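# Fold a sock's toe end back onto its foot

## Task

Lift the toe end of the sock and turn it back over itself so that it rests on top of the foot part or the heel; dropping the folded part so it settles there is acceptable. Afterwards open the grippers and pull them away. The fold counts only if it stays in place without the robot holding it.

## Robot and tools

Robot: two 6-joint arms, left_arm and right_arm, each ending in a two-finger parallel gripper. The names are not sides of a camera image. Joint ranges in rad, base to hand: waist -2.618..3.054, shoulder 0..3.142, elbow 0..3.142, wrist pitch -1.571..1.571, wrist yaw -1.571..1.571, wrist roll -2.094..2.094. The elbow cannot fully straighten.

Frames: all printed poses share one scene frame. Its origin sits at table-top height, midway between the arms, roughly 5-10 cm in from the near table edge. +x runs out across the table, +z is up, and left_arm lies toward +y. Arm bases: left_arm (-0.004, +0.279, -0.012) m, right_arm (-0.002, -0.314, -0.005) m. In each gripper's own axes the fingers point along +z and close along y. end_effector_position is the point between the pads, about 1 cm short of the fingertips. Reported hand positions can be a little wrong, worse at long reach.

execute_actions: argument actions, a list holding zero or one item, plus optional pictures (true/false). An empty list only reports the state, with pictures. An action item is {"rows": [...], "steps": n}: 1 to 15 rows, n at most 15 (default 15) and at least 10. Each control step lasts 1/30 s and uses one row; if rows run out, the last one repeats. A wait item is {"steps": n} with no rows, n up to 300, counted from the previous result, so reply time is included. A refused call does nothing.

Row layout (also move's target): one list of 14 numbers covering both arms, each in [-1, 1]: left dx, dy, dz, rx, ry, rz, opening, then right dx, dy, dz, rx, ry, rz, opening. dx..rz are an offset, not a pose: the target relative to that gripper's pose in the latest result that printed it (or, before any such result in a scene and for later calls within one reply, relative to where it is when the action begins), expressed in the gripper's own axes. Every row uses that same reference; rows do not add up. Scale: 1.0 = 0.6 m or 180 degrees; rx, ry, rz form one rotation vector. opening is absolute: +1 fully open (0.093 m), -1 closed. All-zero offsets are not a pause: they pull the arm back to the reference pose. To keep an arm still, send the offset back to where it should be in the first call of a reply, zeros afterwards, and always the opening it should keep.

move: target (one 14-number row as above) and speed in m/s, 0.002 to 0.5, default 0.25; turning is capped at twice that in rad/s. Each gripper follows a straight line toward its target; both finish together, in 0.5-10 s, and stop at 10 s even if short. Paths ignore obstacles and the other arm; hands lag, wander and may exceed the speed near full reach. Openings are sent at the start. The result adds a move: line giving the ending (done, off_target, moving, held, fault) and limits (paced = pose clipped; held = some steps blocked, after which the arm may jump fast), plus each gripper's remaining distance, and includes pictures.

wait: seconds, 0 to 10; nothing new is sent.
zoom_image: camera (cam_head_left, cam_head_right, cam_high, cam_low, cam_left_wrist, cam_right_wrist) and region [x0, y0, x1, y1] in pixels of that 504x504 image, top-left origin, region no larger than 504 by 504.
read_manual: section "licences" only; not useful for the task.
finished_scene: scene, the number of the current scene; ends and grades it, cannot be undone. Replying with no tool call stops everything.

Timing: an action's result is taken 10 steps before it ends; those steps run while the next reply is written, and the simulation keeps running during replies. After an action, the arm continues only to its last clipped pose, so check the printed pose and send the remainder. A "Hand target" line appears only when nothing is pending.

Result lines: the state line lists each arm's position (m) and quat_wxyz. "pose unreachable" means the clearance check altered or blocked that arm's command; HELD marks steps where a row was partly or wholly not sent. grip_measured reports the finger motor on the opening scale: pads meet near -0.94, each mm of object width adds about 0.0208, with a fixed per-arm error up to 0.02. Because fingers are spring-driven, grip_measured barely shows contact with a soft sock. Joint positions end with the gripper gap in metres. Joint torques are noisy and offset. MOTOR HOT appears at 75 °C; at 90 °C the arm is halted 10 s, at 100 °C it goes limp and falls (OVER-TEMPERATURE FAULT). FAULT lines report stops.

Motion limits: each step the command is clipped to 70 mm and 16 degrees from the measured pose; joint friction can leave the hand up to about 31 mm off, and tiny commands may not move it. Position wins over orientation when both cannot be met.

Avoid: the bar beneath the bases and the plate behind it, up to about 3 cm above the table, give no warning on contact; arms hitting or shoving each other; fast touches and targets set deep past contact (they press hard); dropping or flinging the sock; long loaded holds that heat motors.

Suggested order: look and zoom to find the toe and the foot/heel; open a gripper above the toe, lower until the pads reach the table, close to pinch the fabric, lift a few cm, carry it back over the foot, lower, open, raise and move clear, look again to confirm the fold stays, then call finished_scene.

Each tool is called as name(argument=value, ...) on one line, values as JSON.

## Session

execute_actions(actions=[])

Scene clock: 0.00 s of 5100.00 s.
left_arm: end_effector_position=(+0.3697, +0.2885, +0.3935) grip_measured=+0.982 end_effector_quat_wxyz=(+0.707, -0.008, +0.707, -0.007) | right_arm: end_effector_position=(+0.3687, -0.3109, +0.4037) grip_measured=+0.990 end_effector_quat_wxyz=(+0.710, -0.003, +0.704, +0.010)
Joint positions: left_arm=[ 0.015  1.044  1.058 -0.013  0.002 -0.002  0.092] | right_arm=[-0.001  1.056  1.062 -0.014 -0.009  0.006  0.093]
Joint velocities: left_arm=[ 0.012 -0.002  0.002 -0.022 -0.022  0.066 -0.001] | right_arm=[ 0.002  0.007 -0.012 -0.022 -0.007 -0.007  0.001]
Joint torques (N m, as the arm reports them, + toward a larger angle): no reading
Motor temperatures (°C, as the motors report them): left_arm=[25 34 27 27 24 23] | right_arm=[26 29 31 28 27 24]
Hand target (left_arm): +0.370, +0.288, +0.393; +0.707, -0.008, +0.707, -0.007
Hand target (right_arm): +0.369, -0.311, +0.404; +0.710, -0.003, +0.704, +0.010

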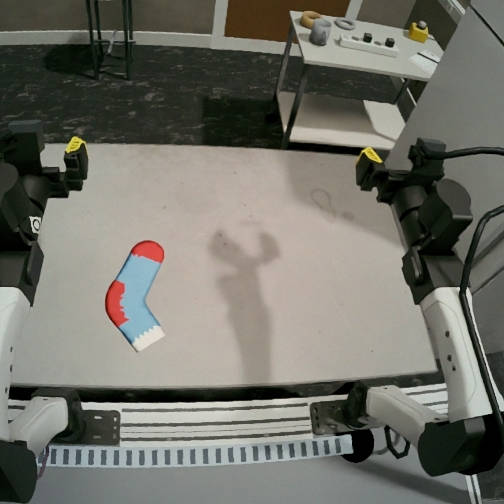

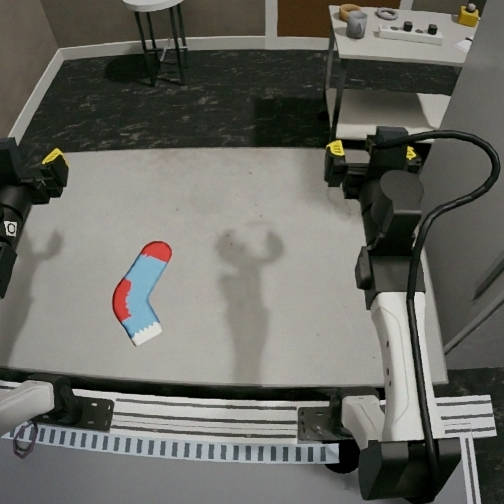

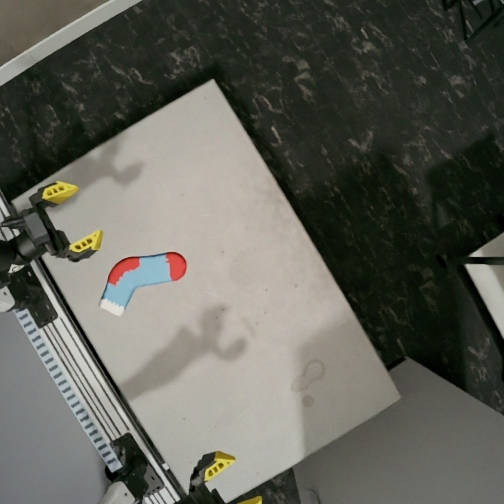

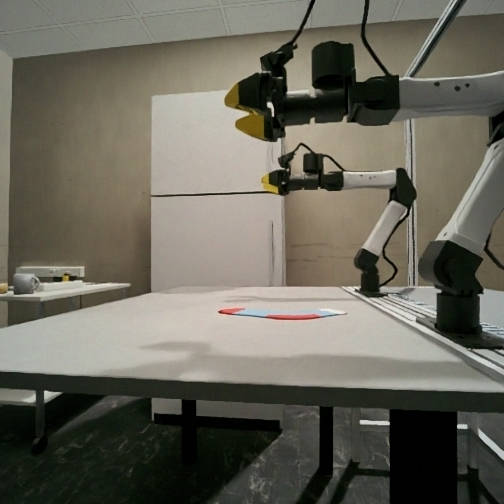

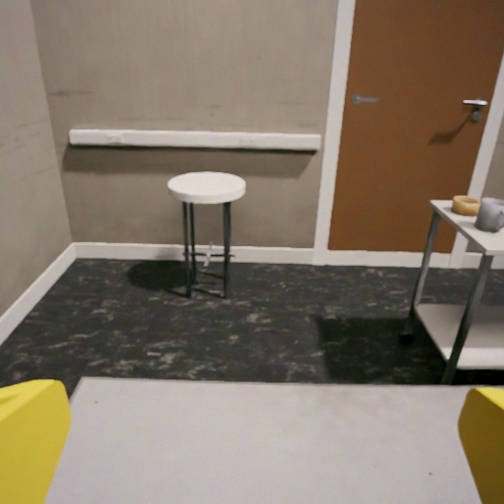

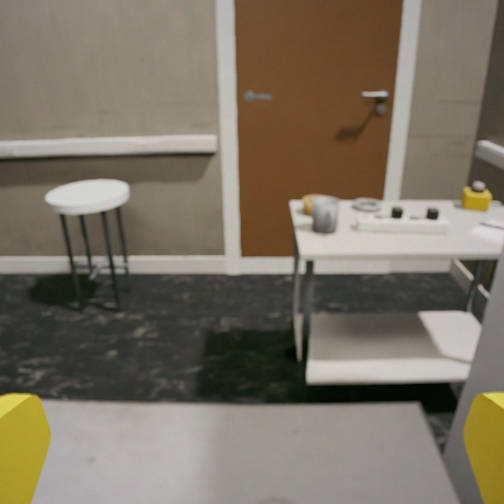

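zoom_image(camera="cam_high", region=[80, 230, 200, 330])

Region (80, 230, 200, 330) of cam_high's 504x504 image, scaled by 4.200, with more detail than that image has.

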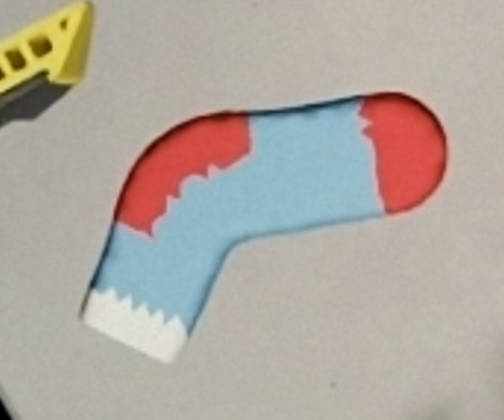

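move(target=[0.5225,-0.2725,0.053,-0.287,0.438,-0.287,-0.21, 0.573,0.720,-0.302,-0.360,0.1475,-0.0966,0.1], speed=0.4)

Scene clock: 12.17 s of 5100.00 s.
left_arm: end_effector_position=(+0.3997, +0.1194, +0.0820) grip_measured=-0.208 end_effector_quat_wxyz=(-0.002, -0.545, +0.838, -0.006) | right_arm: end_effector_position=(+0.1880, +0.1174, +0.0581) grip_measured=+0.103 end_effector_quat_wxyz=(+0.420, -0.478, +0.722, +0.271)
Joint positions: left_arm=[-0.373  2.237  2.045 -1.378 -0.008 -1.537  0.035] | right_arm=[ 1.14   1.85   0.782  0.533 -0.014 -0.003  0.05 ]
Joint velocities: left_arm=[-0.012  0.012 -0.002  0.037  0.022 -0.037 -0.001] | right_arm=[-0.007  0.012 -0.007 -0.037  0.051 -0.051 -0.   ]
Joint torques (N m, as the arm reports them, + toward a larger angle): left_arm=[  0.4  -13.37   9.12   0.08   0.01  -0.11] | right_arm=[ 0.46 -7.38  8.73  1.83 -0.15  0.13]
Motor temperatures (°C, as the motors report them): left_arm=[25 34 29 30 24 23] | right_arm=[26 29 33 33 27 24]
Hand target (left_arm): +0.403, +0.119, +0.084; -0.006, -0.551, +0.835, -0.010
Hand target (right_arm): +0.187, +0.122, +0.057; +0.418, -0.480, +0.721, +0.275
Off the commanded pose (left_arm): 0.003 m, 1 deg.
Off the commanded pose (right_arm): 0.008 m, 1 deg.
Kept back: nothing.
After step 90, 6.07 s passed at rest.
move: done
camera_calibration (this result's frames):
cam_left_wrist: T_world_to_cam=[[0.918971, -0.394202, -0.00980286, -0.318033], [-0.348497, -0.823551, 0.447564, 0.239534], [-0.184504, -0.407882, -0.894198, 0.280971], [0, 0, 0, 1]] pos_world=[0.42758, 0.186502, 0.140919]
cam_right_wrist: T_world_to_cam=[[0.920373, -0.391037, -0.00168699, -0.124969], [-0.326855, -0.766926, -0.552259, 0.222948], [0.21466, 0.508836, -0.833671, 0.0269913], [0, 0, 0, 1]] pos_world=[0.182096, 0.108383, 0.145416]

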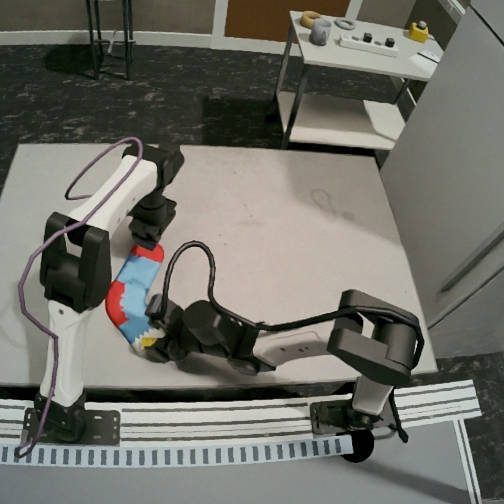

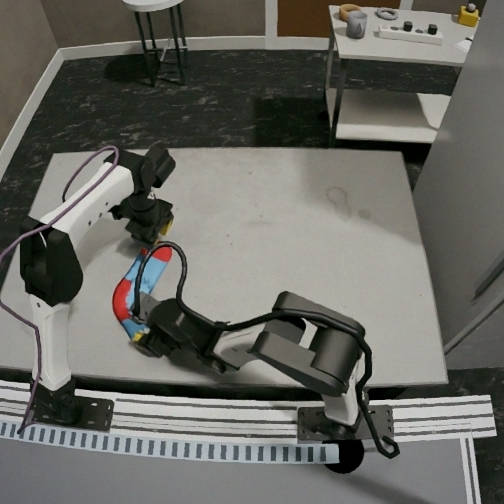

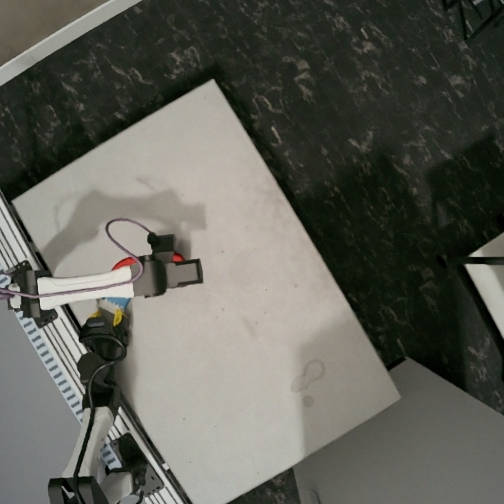

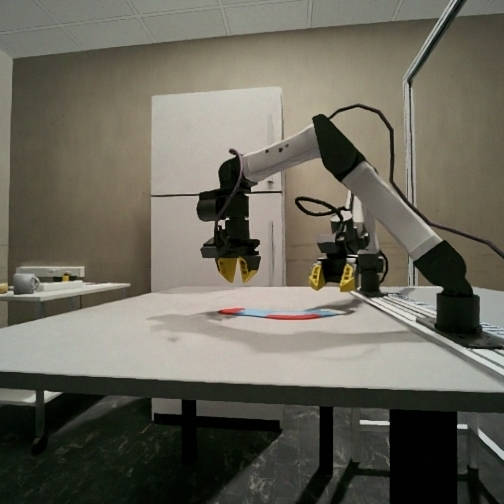

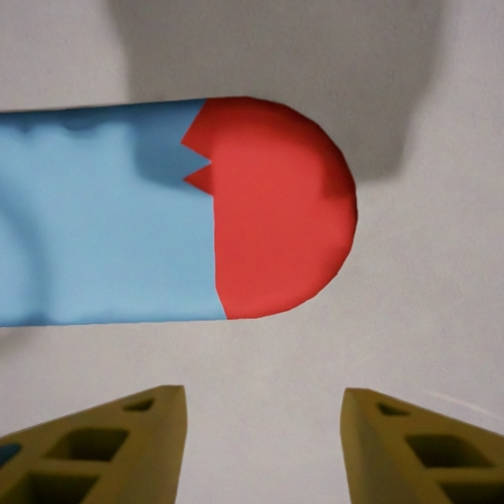

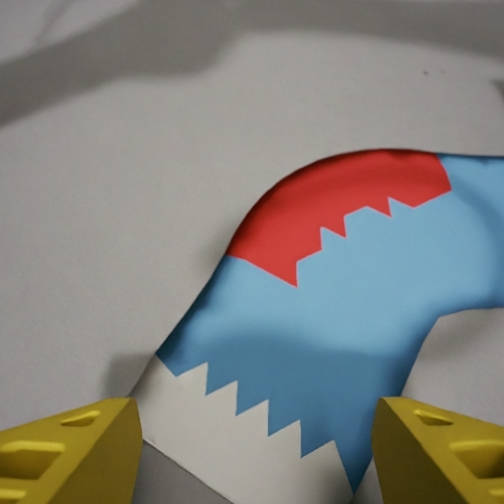

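move(target=[-0.032,0,0.075,0,0,0,-0.21, 0.028,-0.008,0.051,0,0,0,0.1], speed=0.15)

Scene clock: 16.33 s of 5100.00 s.
left_arm: end_effector_position=(+0.4105, +0.1343, +0.0491) grip_measured=-0.208 end_effector_quat_wxyz=(+0.004, -0.547, +0.837, -0.014) | right_arm: end_effector_position=(+0.1961, +0.1298, +0.0300) grip_measured=+0.103 end_effector_quat_wxyz=(+0.419, -0.478, +0.723, +0.271)
Joint positions: left_arm=[-0.331  2.237  1.916 -1.228 -0.007 -1.499  0.035] | right_arm=[ 1.135  1.985  0.819  0.629 -0.018 -0.005  0.05 ]
Joint velocities: left_arm=[-0.017 -0.007  0.007  0.037 -0.007  0.022 -0.001] | right_arm=[-0.012 -0.002 -0.007  0.051 -0.022  0.022  0.   ]
Joint torques (N m, as the arm reports them, + toward a larger angle): left_arm=[  0.32 -13.28   5.03   0.32  -0.06   0.  ] | right_arm=[-0.4  -8.08  7.92  1.79 -0.1   0.08]
Motor temperatures (°C, as the motors report them): left_arm=[25 36 30 29 24 23] | right_arm=[26 30 34 33 27 24]
Hand target (left_arm): +0.408, +0.136, +0.037; -0.002, -0.545, +0.838, -0.006
Hand target (right_arm): +0.200, +0.132, +0.028; +0.420, -0.478, +0.722, +0.271
Off the commanded pose (left_arm): 0.013 m, 1 deg.
Off the commanded pose (right_arm): 0.005 m, 0 deg.
Kept back: nothing.
After step 90, 0.17 s passed at rest.
move: off_target (left_arm)
camera_calibration (this result's frames):
cam_left_wrist: T_world_to_cam=[[0.920753, -0.389984, 0.0111906, -0.324701], [-0.353391, -0.821517, 0.447464, 0.271967], [-0.165311, -0.415959, -0.894232, 0.25285], [0, 0, 0, 1]] pos_world=[0.436879, 0.201972, 0.108045]
cam_right_wrist: T_world_to_cam=[[0.920066, -0.391756, -0.00223811, -0.127395], [-0.328132, -0.767494, -0.550711, 0.21982], [0.214027, 0.507425, -0.834693, -0.00413408], [0, 0, 0, 1]] pos_world=[0.190227, 0.120901, 0.117322]

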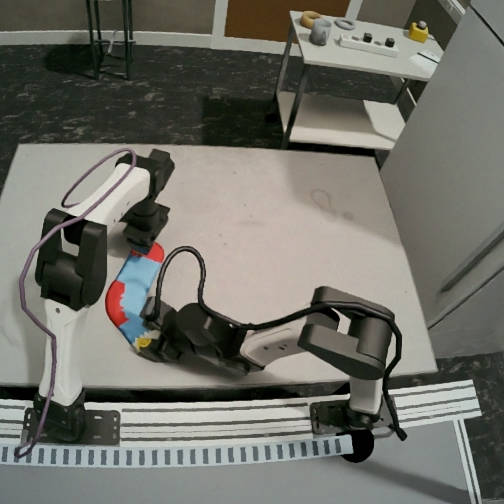

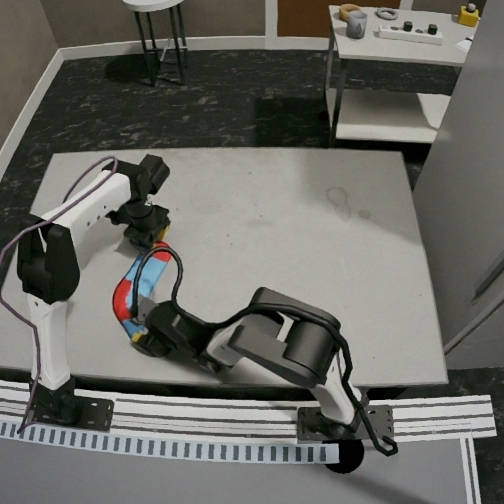

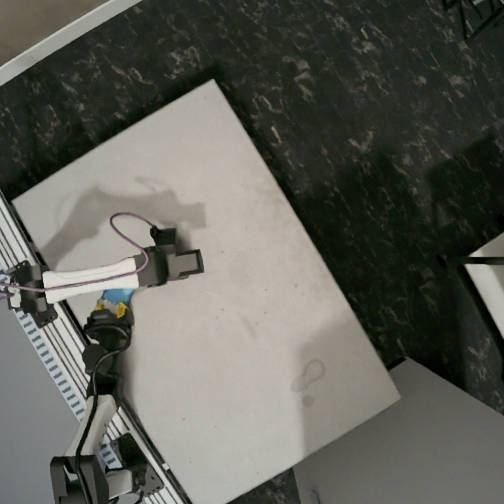

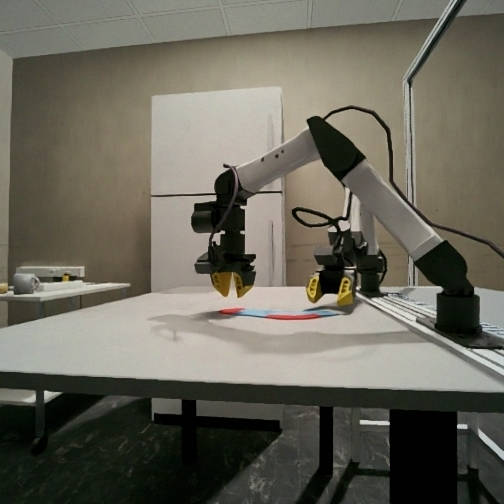

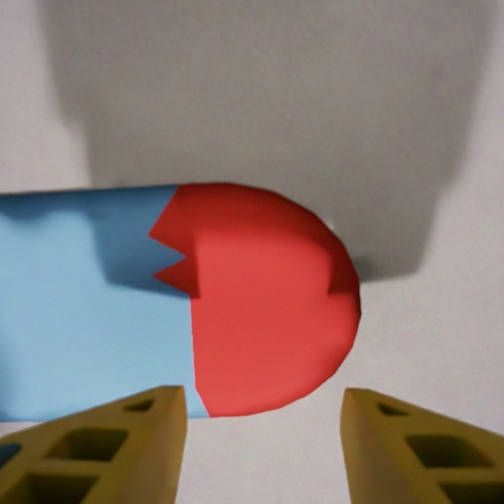

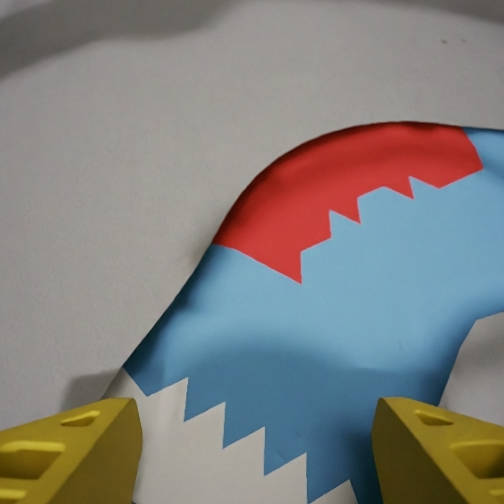

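execute_actions(actions=[{"rows": [[0,0.006,0.02,0,0,0,-0.21, 0.01,0,0.006,0,0,0,0.1],[0,0.006,0.03,0,0,0,-0.21, 0.015,0,0.009,0,0,0,0.1],[0,0.006,0.04,0,0,0,-0.21, 0.02,0,0.012,0,0,0,0.1],[0,0.006,0.048,0,0,0,-0.21, 0.026,0,0.015,0,0,0,0.1],[0,0.006,0.056,0,0,0,-0.21, 0.032,0,0.018,0,0,0,0.1],[0,0.006,0.064,0,0,0,-0.21, 0.038,0,0.022,0,0,0,0.1],[0,0.006,0.072,0,0,0,-0.21, 0.044,0,0.025,0,0,0,0.1],[0,0.006,0.078,0,0,0,-0.21, 0.048,0,0.028,0,0,0,0.1],[0,0.006,0.082,0,0,0,-0.21, 0.052,0,0.03,0,0,0,0.1]], "steps": 15}])

wait(seconds=0.3)

Scene clock: 17.33 s of 5100.00 s.
left_arm: end_effector_position=(+0.4061, +0.1355, +0.0327) grip_measured=-0.208 end_effector_quat_wxyz=(+0.000, -0.547, +0.837, -0.010) | right_arm: end_effector_position=(+0.1975, +0.1330, +0.0281) grip_measured=+0.103 end_effector_quat_wxyz=(+0.427, -0.475, +0.719, +0.276)
Joint positions: left_arm=[-0.331  2.236  1.849 -1.173 -0.007 -1.498  0.035] | right_arm=[ 1.135  2.009  0.819  0.674 -0.018 -0.005  0.05 ]
Joint velocities: left_arm=[ 0.012  0.002 -0.491  0.256  0.037  0.022 -0.001] | right_arm=[-0.012  0.315 -0.007  0.359 -0.022  0.022 -0.   ]
Joint torques (N m, as the arm reports them, + toward a larger angle): left_arm=[  0.02 -13.53   5.3    0.39  -0.06  -0.03] | right_arm=[ 0.05 -7.32  5.24  1.69  0.01  0.13]
Motor temperatures (°C, as the motors report them): left_arm=[25 36 30 29 24 23] | right_arm=[26 30 34 34 27 24]
Steps of this call (steps 1 to 25: nothing new was sent; steps 26 to 30: the first 5 steps of this action). Readings (end_effector_position):
26: left_arm (+0.4107, +0.1342, +0.0476) | right_arm (+0.1962, +0.1302, +0.0306)
27: left_arm (+0.4106, +0.1341, +0.0453) | right_arm (+0.1964, +0.1307, +0.0310)
29: left_arm (+0.4081, +0.1349, +0.0371) | right_arm (+0.1972, +0.1324, +0.0302)
30: the state above

Scene clock: 17.97 s of 5100.00 s.
left_arm: end_effector_position=(+0.4062, +0.1352, +0.0188) grip_measured=-0.208 end_effector_quat_wxyz=(+0.003, -0.547, +0.837, -0.014) | right_arm: end_effector_position=(+0.2002, +0.1387, +0.0162) grip_measured=+0.103 end_effector_quat_wxyz=(+0.440, -0.469, +0.710, +0.285)
Joint positions: left_arm=[-0.331  2.238  1.795 -1.108 -0.007 -1.498  0.035] | right_arm=[ 1.135  2.087  0.818  0.792 -0.019 -0.003  0.05 ]
Joint velocities: left_arm=[ 0.007 -0.007  0.017 -0.037 -0.022 -0.037 -0.   ] | right_arm=[ 0.007 -0.002 -0.007  0.051  0.022 -0.007 -0.001]
Joint torques (N m, as the arm reports them, + toward a larger angle): left_arm=[  0.04 -12.23   4.18   0.73  -0.06  -0.03] | right_arm=[ 0.27 -7.8   4.76  1.64 -0.03  0.05]
Motor temperatures (°C, as the motors report them): left_arm=[25 36 30 29 24 23] | right_arm=[26 30 34 34 27 24]
Hand target (left_arm): +0.408, +0.135, +0.000; +0.003, -0.547, +0.837, -0.014
Hand target (right_arm): +0.196, +0.129, -0.006; +0.419, -0.478, +0.723, +0.271
Off the commanded pose (left_arm): 0.019 m, 0 deg.
Off the commanded pose (right_arm): 0.024 m, 3 deg.
Kept back: nothing.
Steps of this call (steps 1 to 10: the last 10 steps of your previous action; steps 11 to 19: nothing new was sent). Readings (end_effector_position):
1: left_arm (+0.4044, +0.1360, +0.0286) | right_arm (+0.1978, +0.1334, +0.0249)
2: left_arm (+0.4034, +0.1363, +0.0251) | right_arm (+0.1979, +0.1337, +0.0209)
4: left_arm (+0.4029, +0.1363, +0.0193) | right_arm (+0.1986, +0.1352, +0.0155)
8: left_arm (+0.4059, +0.1353, +0.0188) | right_arm (+0.1998, +0.1380, +0.0160)
19: the state above
camera_calibration (this result's frames):
cam_left_wrist: T_world_to_cam=[[0.920608, -0.390368, 0.00967173, -0.319919], [-0.353089, -0.821604, 0.447543, 0.284657], [-0.16676, -0.415427, -0.89421, 0.225914], [0, 0, 0, 1]] pos_world=[0.432702, 0.20284, 0.0777121]
cam_right_wrist: T_world_to_cam=[[0.920343, -0.391101, -0.00282078, -0.127853], [-0.314532, -0.735835, -0.59968, 0.214048], [0.23246, 0.552799, -0.800235, -0.031604], [0, 0, 0, 1]] pos_world=[0.19234, 0.124971, 0.102709]

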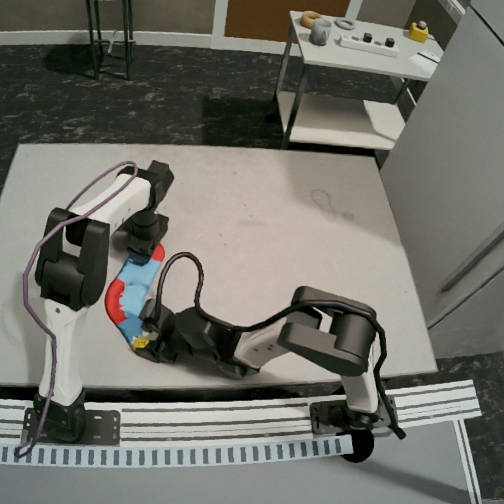

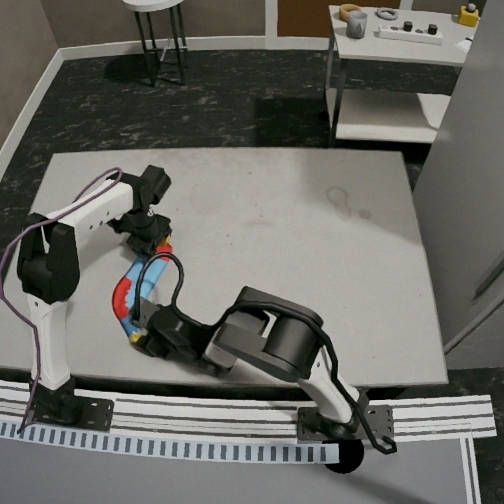

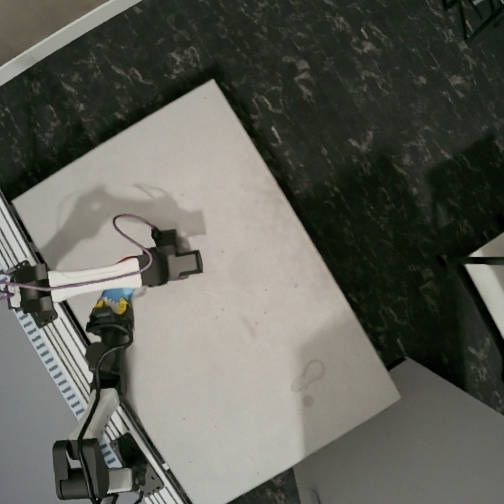

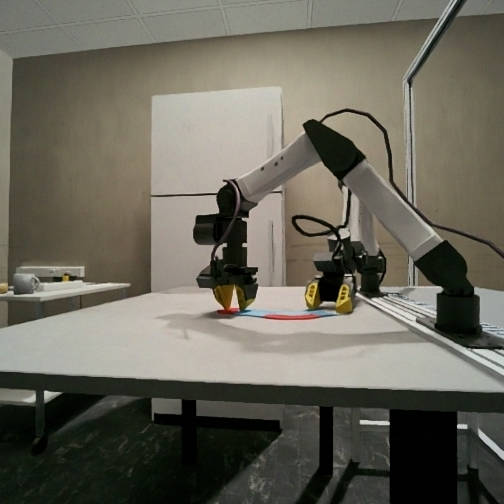

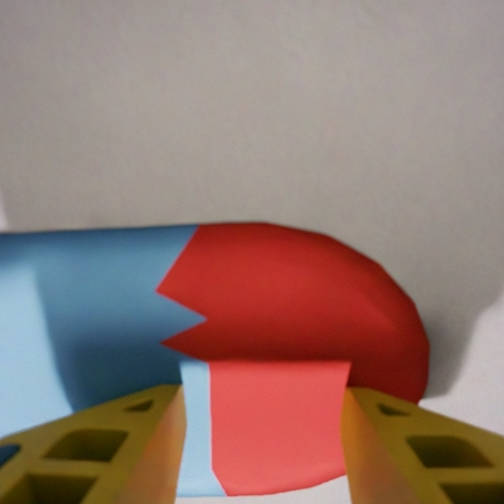

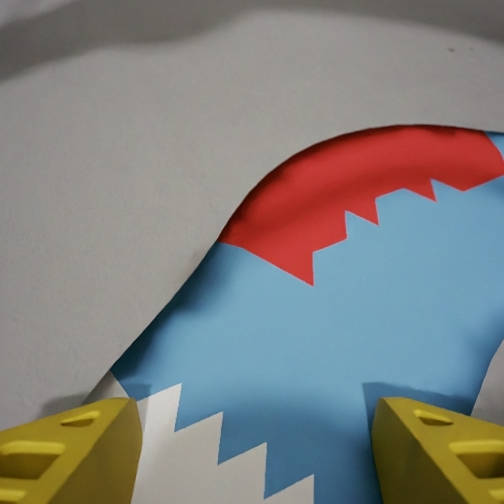

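execute_actions(actions=[{"rows": [[0,0.003,0.031,0,0,0,-0.27, 0.041,0,0.001,0,0.017,0,0.1],[0,0.006,0.031,0,0,0,-0.33, 0.041,0,0.001,0,0.017,0,0.1],[0,0.009,0.031,0,0,0,-0.39, 0.041,0,0.001,0,0.017,0,0.1],[0,0.012,0.031,0,0,0,-0.45, 0.041,0,0.001,0,0.017,0,0.1],[0,0.015,0.031,0,0,0,-0.51, 0.041,0,0.001,0,0.017,0,0.1],[0,0.018,0.031,0,0,0,-0.57, 0.041,0,0.001,0,0.017,0,0.1],[0,0.021,0.031,0,0,0,-0.63, 0.041,0,0.001,0,0.017,0,0.1],[0,0.024,0.031,0,0,0,-0.69, 0.041,0,0.001,0,0.017,0,0.1],[0,0.027,0.031,0,0,0,-0.75, 0.041,0,0.001,0,0.017,0,0.1],[0,0.03,0.031,0,0,0,-0.81, 0.041,0,0.001,0,0.017,0,0.1],[0,0.032,0.031,0,0,0,-0.87, 0.041,0,0.001,0,0.017,0,0.1],[0,0.033,0.031,0,0,0,-0.93, 0.041,0,0.001,0,0.017,0,0.1],[0,0.033,0.031,0,0,0,-1, 0.041,0,0.001,0,0.017,0,0.1]], "steps": 15}])

wait(seconds=0.3)

Scene clock: 19.13 s of 5100.00 s.
left_arm: end_effector_position=(+0.4013, +0.1371, +0.0184) grip_measured=-0.480 end_effector_quat_wxyz=(+0.003, -0.547, +0.837, -0.013) | right_arm: end_effector_position=(+0.2002, +0.1389, +0.0166) grip_measured=+0.103 end_effector_quat_wxyz=(+0.441, -0.469, +0.710, +0.286)
Joint positions: left_arm=[-0.331  2.218  1.761 -1.095 -0.008 -1.498  0.022] | right_arm=[ 1.135  2.087  0.818  0.794 -0.019 -0.003  0.05 ]
Joint velocities: left_arm=[-0.007 -0.193 -0.32   0.051  0.051  0.007 -0.054] | right_arm=[ 0.002 -0.017 -0.007 -0.007  0.007 -0.022  0.001]
Joint torques (N m, as the arm reports them, + toward a larger angle): left_arm=[  0.11 -12.76   3.38   0.67   0.    -0.07] | right_arm=[ 0.15 -7.64  4.21  1.74 -0.04  0.11]
Motor temperatures (°C, as the motors report them): left_arm=[25 37 30 29 24 23] | right_arm=[26 30 34 34 27 24]
Steps of this call (steps 1 to 30: nothing new was sent; steps 31 to 35: the first 5 steps of this action). Readings (end_effector_position):
31: left_arm (+0.4059, +0.1353, +0.0183) | right_arm (+0.2002, +0.1388, +0.0164)
32: left_arm (+0.4050, +0.1356, +0.0182) | right_arm (+0.2002, +0.1389, +0.0166)
34: left_arm (+0.4026, +0.1365, +0.0183) | right_arm (+0.2002, +0.1389, +0.0166)
35: the state above

Scene clock: 19.77 s of 5100.00 s.
left_arm: end_effector_position=(+0.3959, +0.1394, +0.0180) grip_measured=-1.000 end_effector_quat_wxyz=(+0.013, -0.547, +0.837, -0.024) | right_arm: end_effector_position=(+0.2002, +0.1389, +0.0166) grip_measured=+0.103 end_effector_quat_wxyz=(+0.441, -0.469, +0.710, +0.286)
Joint positions: left_arm=[-0.331  2.166  1.675 -1.03  -0.01  -1.498  0.   ] | right_arm=[ 1.135  2.087  0.818  0.794 -0.019 -0.003  0.05 ]
Joint velocities: left_arm=[-0.012 -0.012  0.002  0.022  0.007 -0.11   0.   ] | right_arm=[-0.012 -0.007 -0.017  0.007 -0.022  0.007 -0.   ]
Joint torques (N m, as the arm reports them, + toward a larger angle): left_arm=[  0.23 -12.4    3.05   0.57  -0.03   0.  ] | right_arm=[ 0.03 -7.67  4.17  1.74 -0.04  0.11]
Motor temperatures (°C, as the motors report them): left_arm=[25 37 30 29 24 23] | right_arm=[26 30 34 34 27 24]
Hand target (left_arm): +0.388, +0.143, +0.000; +0.003, -0.547, +0.837, -0.013
Hand target (right_arm): +0.196, +0.129, -0.006; +0.421, -0.476, +0.722, +0.273
Off the commanded pose (left_arm): 0.020 m, 2 deg.
Off the commanded pose (right_arm): 0.025 m, 3 deg.
Kept back: nothing.
Steps of this call (steps 1 to 10: the last 10 steps of your previous action; steps 11 to 19: nothing new was sent). Readings (end_effector_position):
1: left_arm (+0.4001, +0.1375, +0.0184) | right_arm (+0.2002, +0.1389, +0.0166)
2: left_arm (+0.3990, +0.1380, +0.0182) | right_arm (+0.2002, +0.1389, +0.0166)
4: left_arm (+0.3965, +0.1390, +0.0182) | right_arm (+0.2002, +0.1389, +0.0166)
8: left_arm (+0.3957, +0.1394, +0.0181) | right_arm (+0.2002, +0.1389, +0.0166)
19: the state above
camera_calibration (this result's frames):
cam_left_wrist: T_world_to_cam=[[0.920202, -0.389592, 0.0380343, -0.309222], [-0.364997, -0.81886, 0.442996, 0.289211], [-0.141443, -0.421528, -0.895716, 0.216118], [0, 0, 0, 1]] pos_world=[0.420676, 0.207452, 0.0772217]
cam_right_wrist: T_world_to_cam=[[0.920355, -0.391073, -0.00277363, -0.127858], [-0.31404, -0.734801, -0.601205, 0.214245], [0.233077, 0.554193, -0.79909, -0.0317339], [0, 0, 0, 1]] pos_world=[0.192353, 0.125012, 0.103092]

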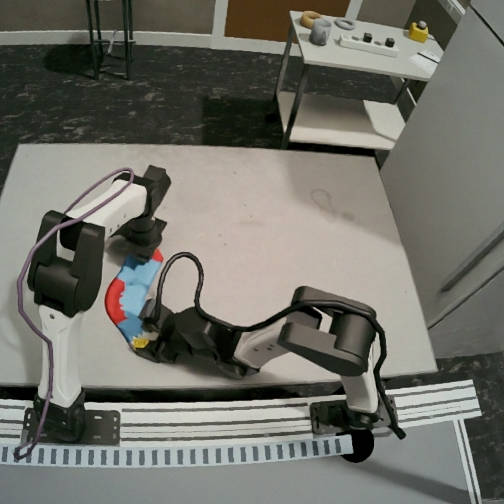

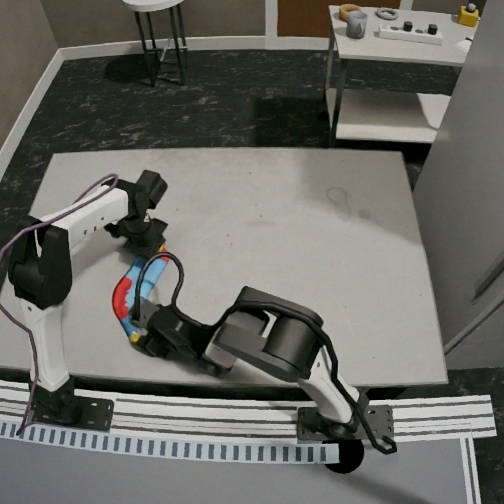

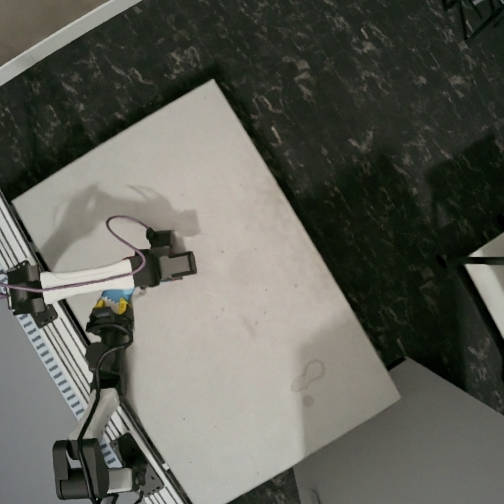

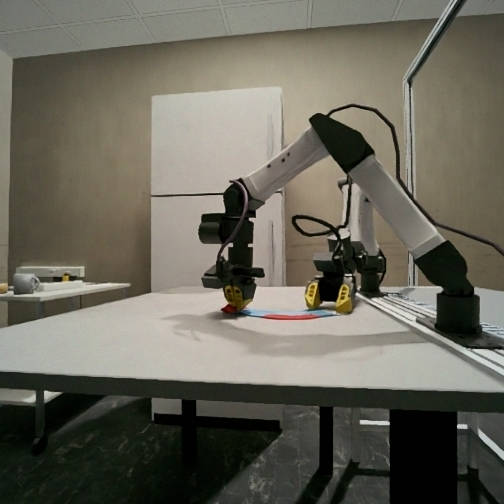

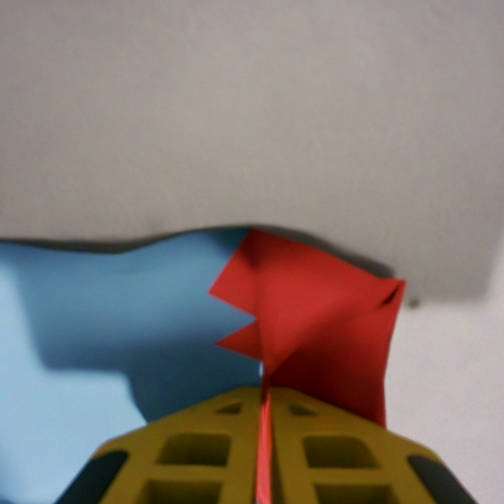

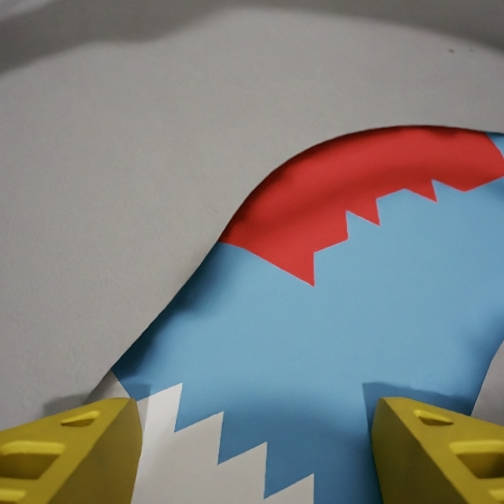

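execute_actions(actions=[{"rows": [[0,0.002,-0.01,0.015,0,0,-1, 0.041,0,0.001,0,0.017,0,0.1],[0,0.004,-0.02,0.03,0,0,-1, 0.041,0,0.001,0,0.017,0,0.1],[0,0.007,-0.028,0.05,0,0,-1, 0.041,0,0.001,0,0.017,0,0.1],[0,0.01,-0.035,0.07,0,0,-1, 0.041,0,0.001,0,0.017,0,0.1],[0,0.013,-0.04,0.09,0,0,-1, 0.041,0,0.001,0,0.017,0,0.1],[0,0.016,-0.045,0.11,0,0,-1, 0.041,0,0.001,0,0.017,0,0.1],[0,0.019,-0.048,0.13,0,0,-1, 0.041,0,0.001,0,0.017,0,0.1],[0,0.022,-0.05,0.15,0,0,-1, 0.041,0,0.001,0,0.017,0,0.1],[0,0.025,-0.05,0.17,0,0,-1, 0.041,0,0.001,0,0.017,0,0.1],[0,0.028,-0.05,0.19,0,0,-1, 0.041,0,0.001,0,0.017,0,0.1],[0,0.031,-0.05,0.21,0,0,-1, 0.041,0,0.001,0,0.017,0,0.1],[0,0.033,-0.05,0.22,0,0,-1, 0.041,0,0.001,0,0.017,0,0.1]], "steps": 15}])

wait(seconds=0.3)

Scene clock: 21.50 s of 5100.00 s.
left_arm: end_effector_position=(+0.3811, +0.1443, +0.0252) grip_measured=-1.000 end_effector_quat_wxyz=(+0.036, -0.546, +0.835, -0.056) | right_arm: end_effector_position=(+0.2002, +0.1389, +0.0167) grip_measured=+0.103 end_effector_quat_wxyz=(+0.441, -0.469, +0.710, +0.286)
Joint positions: left_arm=[-0.331  2.031  1.488 -0.901 -0.008 -1.497  0.   ] | right_arm=[ 1.135  2.087  0.818  0.794 -0.019 -0.003  0.05 ]
Joint velocities: left_arm=[-0.012 -1.385 -1.853  1.077  0.022  0.051  0.   ] | right_arm=[ 0.007  0.002 -0.007 -0.007 -0.022 -0.022  0.   ]
Joint torques (N m, as the arm reports them, + toward a larger angle): left_arm=[  0.46 -15.39   5.71   0.32  -0.02  -0.02] | right_arm=[ 0.08 -7.71  4.23  1.76 -0.01  0.07]
Motor temperatures (°C, as the motors report them): left_arm=[25 37 30 29 24 23] | right_arm=[26 31 33 34 27 24]
Steps of this call (steps 1 to 47: nothing new was sent; steps 48 to 52: the first 5 steps of this action). Readings (end_effector_position):
48: left_arm (+0.3960, +0.1393, +0.0195) | right_arm (+0.2002, +0.1389, +0.0166)
49: left_arm (+0.3955, +0.1395, +0.0206) | right_arm (+0.2002, +0.1389, +0.0167)
51: left_arm (+0.3877, +0.1422, +0.0231) | right_arm (+0.2002, +0.1389, +0.0167)
52: the state above

Scene clock: 22.13 s of 5100.00 s.
left_arm: end_effector_position=(+0.3671, +0.1502, +0.0423) grip_measured=-1.000 end_effector_quat_wxyz=(+0.157, -0.524, +0.801, -0.242) | right_arm: end_effector_position=(+0.2002, +0.1389, +0.0167) grip_measured=+0.103 end_effector_quat_wxyz=(+0.441, -0.469, +0.710, +0.286)
Joint positions: left_arm=[-0.311  1.648  0.903 -0.248  0.037 -1.485  0.   ] | right_arm=[ 1.135  2.087  0.818  0.794 -0.019 -0.003  0.05 ]
Joint velocities: left_arm=[-0.012 -0.017 -0.017  0.286  0.007 -0.007  0.   ] | right_arm=[-0.002  0.002 -0.007  0.007 -0.037 -0.007  0.   ]
Joint torques (N m, as the arm reports them, + toward a larger angle): left_arm=[  0.54 -10.79   5.79   1.29   0.07   0.07] | right_arm=[ 0.05 -7.82  4.23  1.81 -0.04  0.11]
Motor temperatures (°C, as the motors report them): left_arm=[25 37 30 29 24 23] | right_arm=[26 31 33 34 27 24]
Hand target (left_arm): +0.373, +0.150, +0.052; +0.171, -0.518, +0.795, -0.265
Hand target (right_arm): +0.196, +0.129, -0.005; +0.422, -0.476, +0.722, +0.273
Off the commanded pose (left_arm): 0.011 m, 9 deg; orientation clipped at the last step of the last action.
Off the commanded pose (right_arm): 0.025 m, 3 deg.
Kept back: nothing.
Steps of this call (steps 1 to 10: the last 10 steps of your previous action; steps 11 to 19: nothing new was sent). Readings (end_effector_position):
1: left_arm (+0.3741, +0.1466, +0.0278) | right_arm (+0.2002, +0.1389, +0.0167)
2: left_arm (+0.3674, +0.1488, +0.0310) | right_arm (+0.2002, +0.1389, +0.0167)
4: left_arm (+0.3581, +0.1525, +0.0378) | right_arm (+0.2002, +0.1389, +0.0167)
8: left_arm (+0.3540, +0.1556, +0.0426) | right_arm (+0.2002, +0.1389, +0.0167)
19: the state above
camera_calibration (this result's frames):
cam_left_wrist: T_world_to_cam=[[0.777187, -0.325872, 0.53832, -0.257641], [-0.568115, -0.731231, 0.377553, 0.340951], [0.270602, -0.599257, -0.753436, 0.107733], [0, 0, 0, 1]] pos_world=[0.364782, 0.229916, 0.0911361]
cam_right_wrist: T_world_to_cam=[[0.920358, -0.391067, -0.00276419, -0.12786], [-0.313941, -0.734593, -0.601509, 0.214284], [0.2332, 0.554472, -0.798861, -0.0317599], [0, 0, 0, 1]] pos_world=[0.192356, 0.12502, 0.103169]

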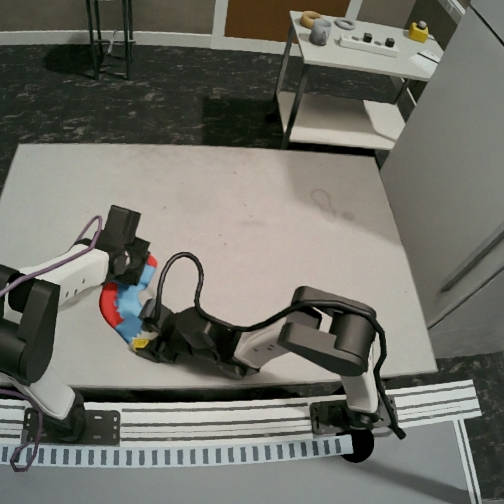

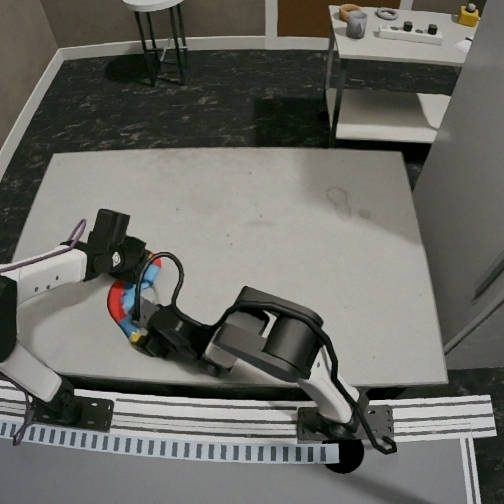

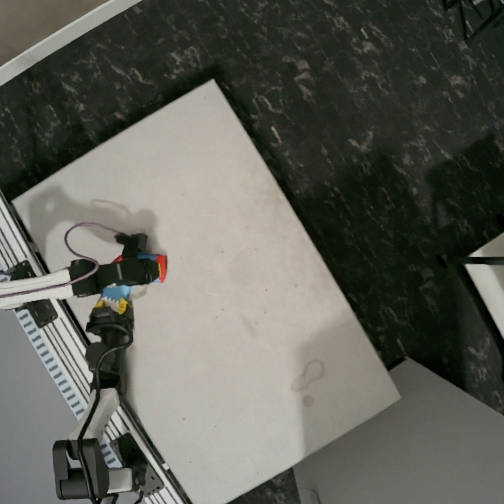

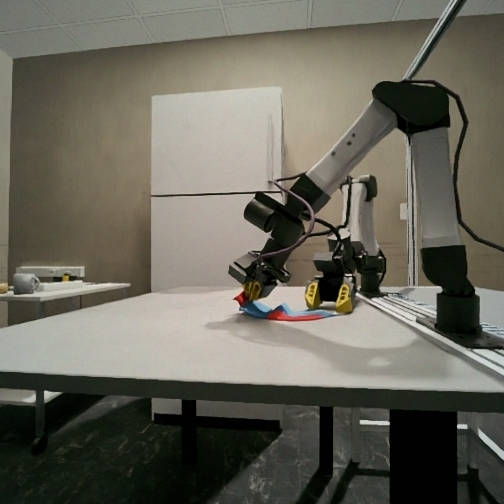

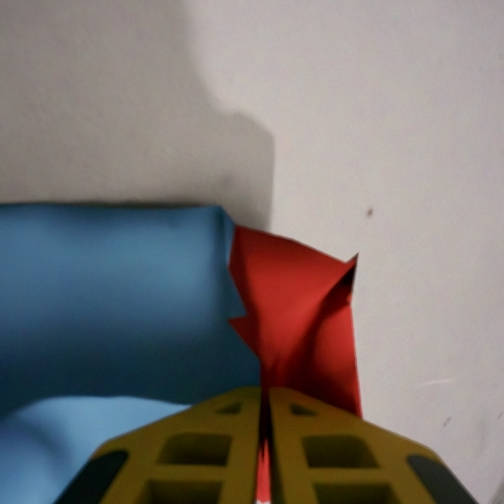

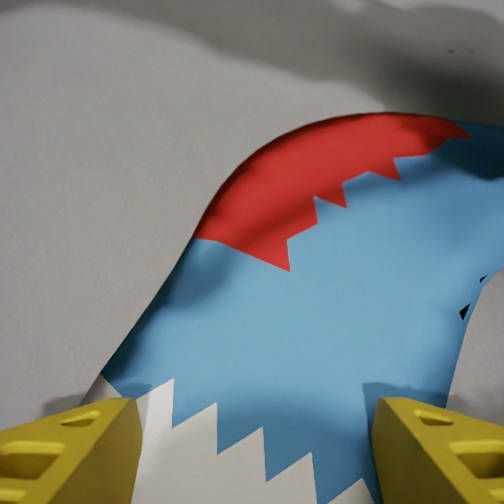

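zoom_image(camera="cam_low", region=[200, 250, 370, 340])

Region (200, 250, 370, 340) of cam_low's 504x504 image, scaled by 2.965, with more detail than that image has; it fills the top 267 rows of this view, and the rest is white.

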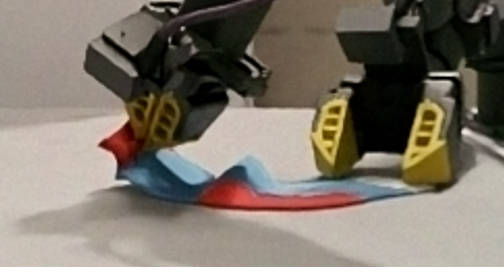

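execute_actions(actions=[{"rows": [[0,-0.01,0.002,0.02,0,0,-1, 0.041,0,0.001,0,0.017,0,0.1],[0,-0.015,0.003,0.028,0,0,-1, 0.041,0,0.001,0,0.017,0,0.1],[0,-0.02,0.004,0.036,0,0,-1, 0.041,0,0.001,0,0.017,0,0.1],[0,-0.022,0.004,0.044,0,0,-1, 0.041,0,0.001,0,0.017,0,0.1],[0,-0.022,0.004,0.052,0,0,-1, 0.041,0,0.001,0,0.017,0,0.1],[0,-0.022,0.004,0.06,0,0,-1, 0.041,0,0.001,0,0.017,0,0.1],[0,-0.022,0.004,0.068,0,0,-1, 0.041,0,0.001,0,0.017,0,0.1],[0,-0.022,0.004,0.076,0,0,-1, 0.041,0,0.001,0,0.017,0,0.1],[0,-0.022,0.004,0.084,0,0,-1, 0.041,0,0.001,0,0.017,0,0.1],[0,-0.022,0.004,0.092,0,0,-1, 0.041,0,0.001,0,0.017,0,0.1],[0,-0.022,0.004,0.1,0,0,-1, 0.041,0,0.001,0,0.017,0,0.1],[0,-0.022,0.004,0.108,0,0,-1, 0.041,0,0.001,0,0.017,0,0.1],[0,-0.022,0.004,0.116,0,0,-1, 0.041,0,0.001,0,0.017,0,0.1],[0,-0.022,0.004,0.12,0,0,-1, 0.041,0,0.001,0,0.017,0,0.1]], "steps": 15}])

wait(seconds=0.4)

Scene clock: 23.73 s of 5100.00 s.
left_arm: end_effector_position=(+0.3751, +0.1470, +0.0427) grip_measured=-1.000 end_effector_quat_wxyz=(+0.177, -0.517, +0.793, -0.270) | right_arm: end_effector_position=(+0.2002, +0.1389, +0.0167) grip_measured=+0.103 end_effector_quat_wxyz=(+0.441, -0.469, +0.710, +0.286)
Joint positions: left_arm=[-0.311  1.648  0.859 -0.131  0.039 -1.484  0.   ] | right_arm=[ 1.135  2.087  0.818  0.794 -0.019 -0.003  0.05 ]
Joint velocities: left_arm=[ 0.007 -0.002 -0.491  0.725  0.007 -0.007  0.   ] | right_arm=[ 0.007  0.002 -0.007  0.051  0.007  0.066  0.   ]
Joint torques (N m, as the arm reports them, + toward a larger angle): left_arm=[  0.2  -10.99   4.68   1.2    0.12  -0.03] | right_arm=[ 0.25 -7.63  4.16  1.8  -0.04  0.1 ]
Motor temperatures (°C, as the motors report them): left_arm=[25 38 30 29 24 23] | right_arm=[26 31 33 35 27 24]
Steps of this call (steps 1 to 43: nothing new was sent; steps 44 to 48: the first 5 steps of this action). Readings (end_effector_position):
44: left_arm (+0.3733, +0.1478, +0.0464) | right_arm (+0.2002, +0.1389, +0.0167)
45: left_arm (+0.3741, +0.1476, +0.0463) | right_arm (+0.2002, +0.1389, +0.0167)
47: left_arm (+0.3752, +0.1472, +0.0445) | right_arm (+0.2002, +0.1389, +0.0167)
48: the state above

Scene clock: 24.47 s of 5100.00 s.
left_arm: end_effector_position=(+0.3776, +0.1439, +0.0445) grip_measured=-1.000 end_effector_quat_wxyz=(+0.244, -0.486, +0.753, -0.370) | right_arm: end_effector_position=(+0.2002, +0.1389, +0.0167) grip_measured=+0.103 end_effector_quat_wxyz=(+0.441, -0.469, +0.710, +0.286)
Joint positions: left_arm=[-0.305  1.618  0.613  0.344  0.067 -1.485  0.   ] | right_arm=[ 1.135  2.087  0.818  0.794 -0.019 -0.003  0.05 ]
Joint velocities: left_arm=[ 0.002  0.002 -0.012  0.066 -0.066  0.007  0.   ] | right_arm=[-0.012 -0.032  0.002 -0.095 -0.037 -0.051 -0.001]
Joint torques (N m, as the arm reports them, + toward a larger angle): left_arm=[ 0.58 -9.29  5.08  1.68  0.08 -0.07] | right_arm=[ 0.04 -7.59  4.21  1.83 -0.05  0.1 ]
Motor temperatures (°C, as the motors report them): left_arm=[25 38 30 29 24 23] | right_arm=[26 31 33 35 27 24]
Hand target (left_arm): +0.377, +0.146, +0.049; +0.248, -0.487, +0.746, -0.381
Hand target (right_arm): +0.196, +0.129, -0.005; +0.422, -0.476, +0.722, +0.273
Off the commanded pose (left_arm): 0.003 m, 3 deg.
Off the commanded pose (right_arm): 0.025 m, 3 deg.
Kept back: nothing.
Steps of this call (steps 1 to 10: the last 10 steps of your previous action; steps 11 to 22: nothing new was sent). Readings (end_effector_position):
1: left_arm (+0.3745, +0.1470, +0.0405) | right_arm (+0.2002, +0.1389, +0.0167)
2: left_arm (+0.3727, +0.1472, +0.0378) | right_arm (+0.2002, +0.1389, +0.0167)
4: left_arm (+0.3687, +0.1478, +0.0334) | right_arm (+0.2002, +0.1389, +0.0167)
8: left_arm (+0.3640, +0.1479, +0.0283) | right_arm (+0.2002, +0.1389, +0.0167)
22: the state above
camera_calibration (this result's frames):
cam_left_wrist: T_world_to_cam=[[0.56893, -0.24804, 0.784088, -0.212523], [-0.675473, -0.684791, 0.273491, 0.37999], [0.4691, -0.685228, -0.557142, 0.0315098], [0, 0, 0, 1]] pos_world=[0.362803, 0.229091, 0.0802681]
cam_right_wrist: T_world_to_cam=[[0.920358, -0.391067, -0.00276419, -0.12786], [-0.313941, -0.734593, -0.601509, 0.214284], [0.2332, 0.554472, -0.798861, -0.0317599], [0, 0, 0, 1]] pos_world=[0.192356, 0.12502, 0.103169]

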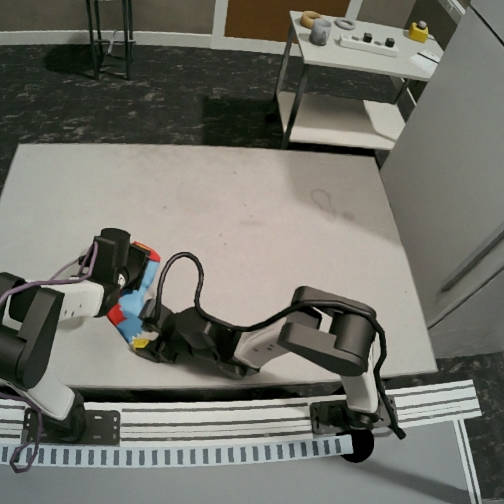

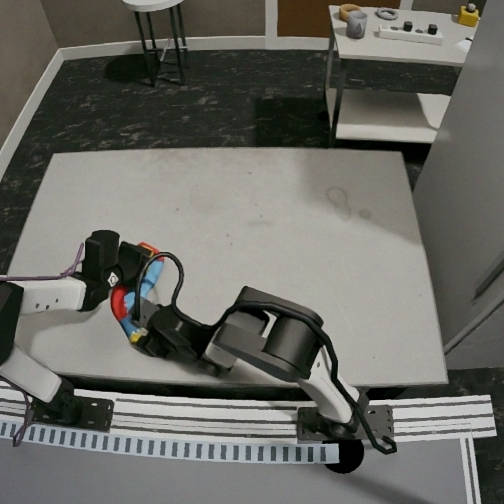

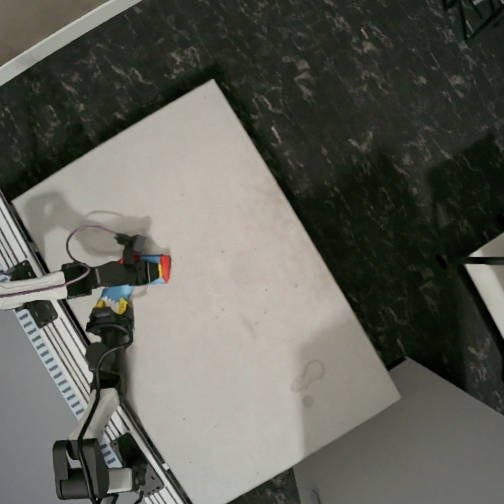

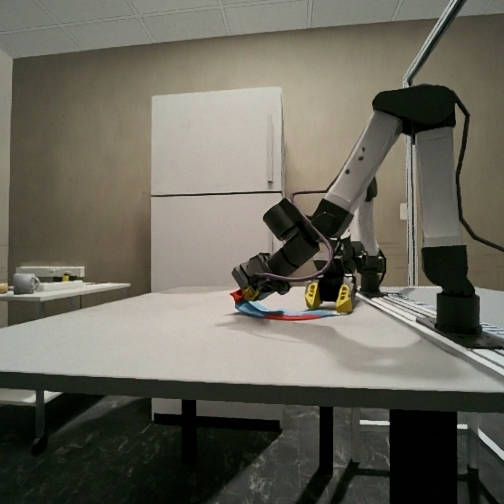

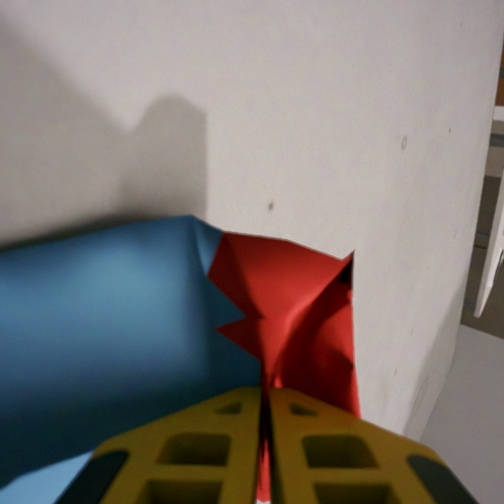

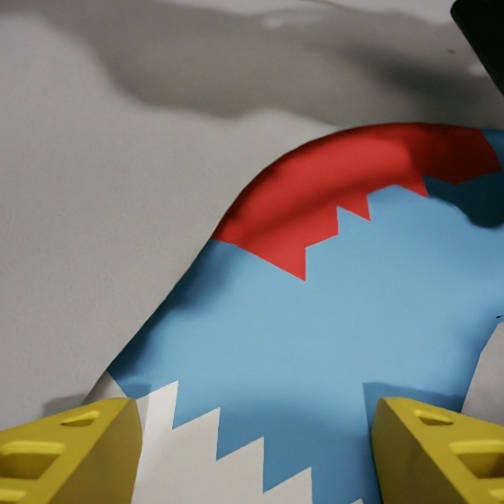

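zoom_image(camera="cam_low", region=[200, 250, 370, 340])

Region (200, 250, 370, 340) of cam_low's 504x504 image, scaled by 2.965, with more detail than that image has; it fills the top 267 rows of this view, and the rest is white.

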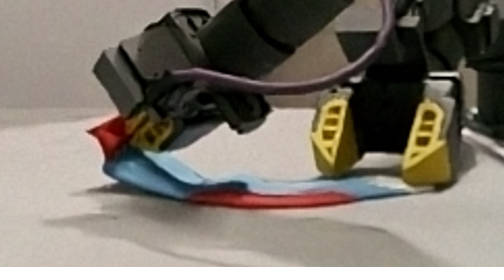

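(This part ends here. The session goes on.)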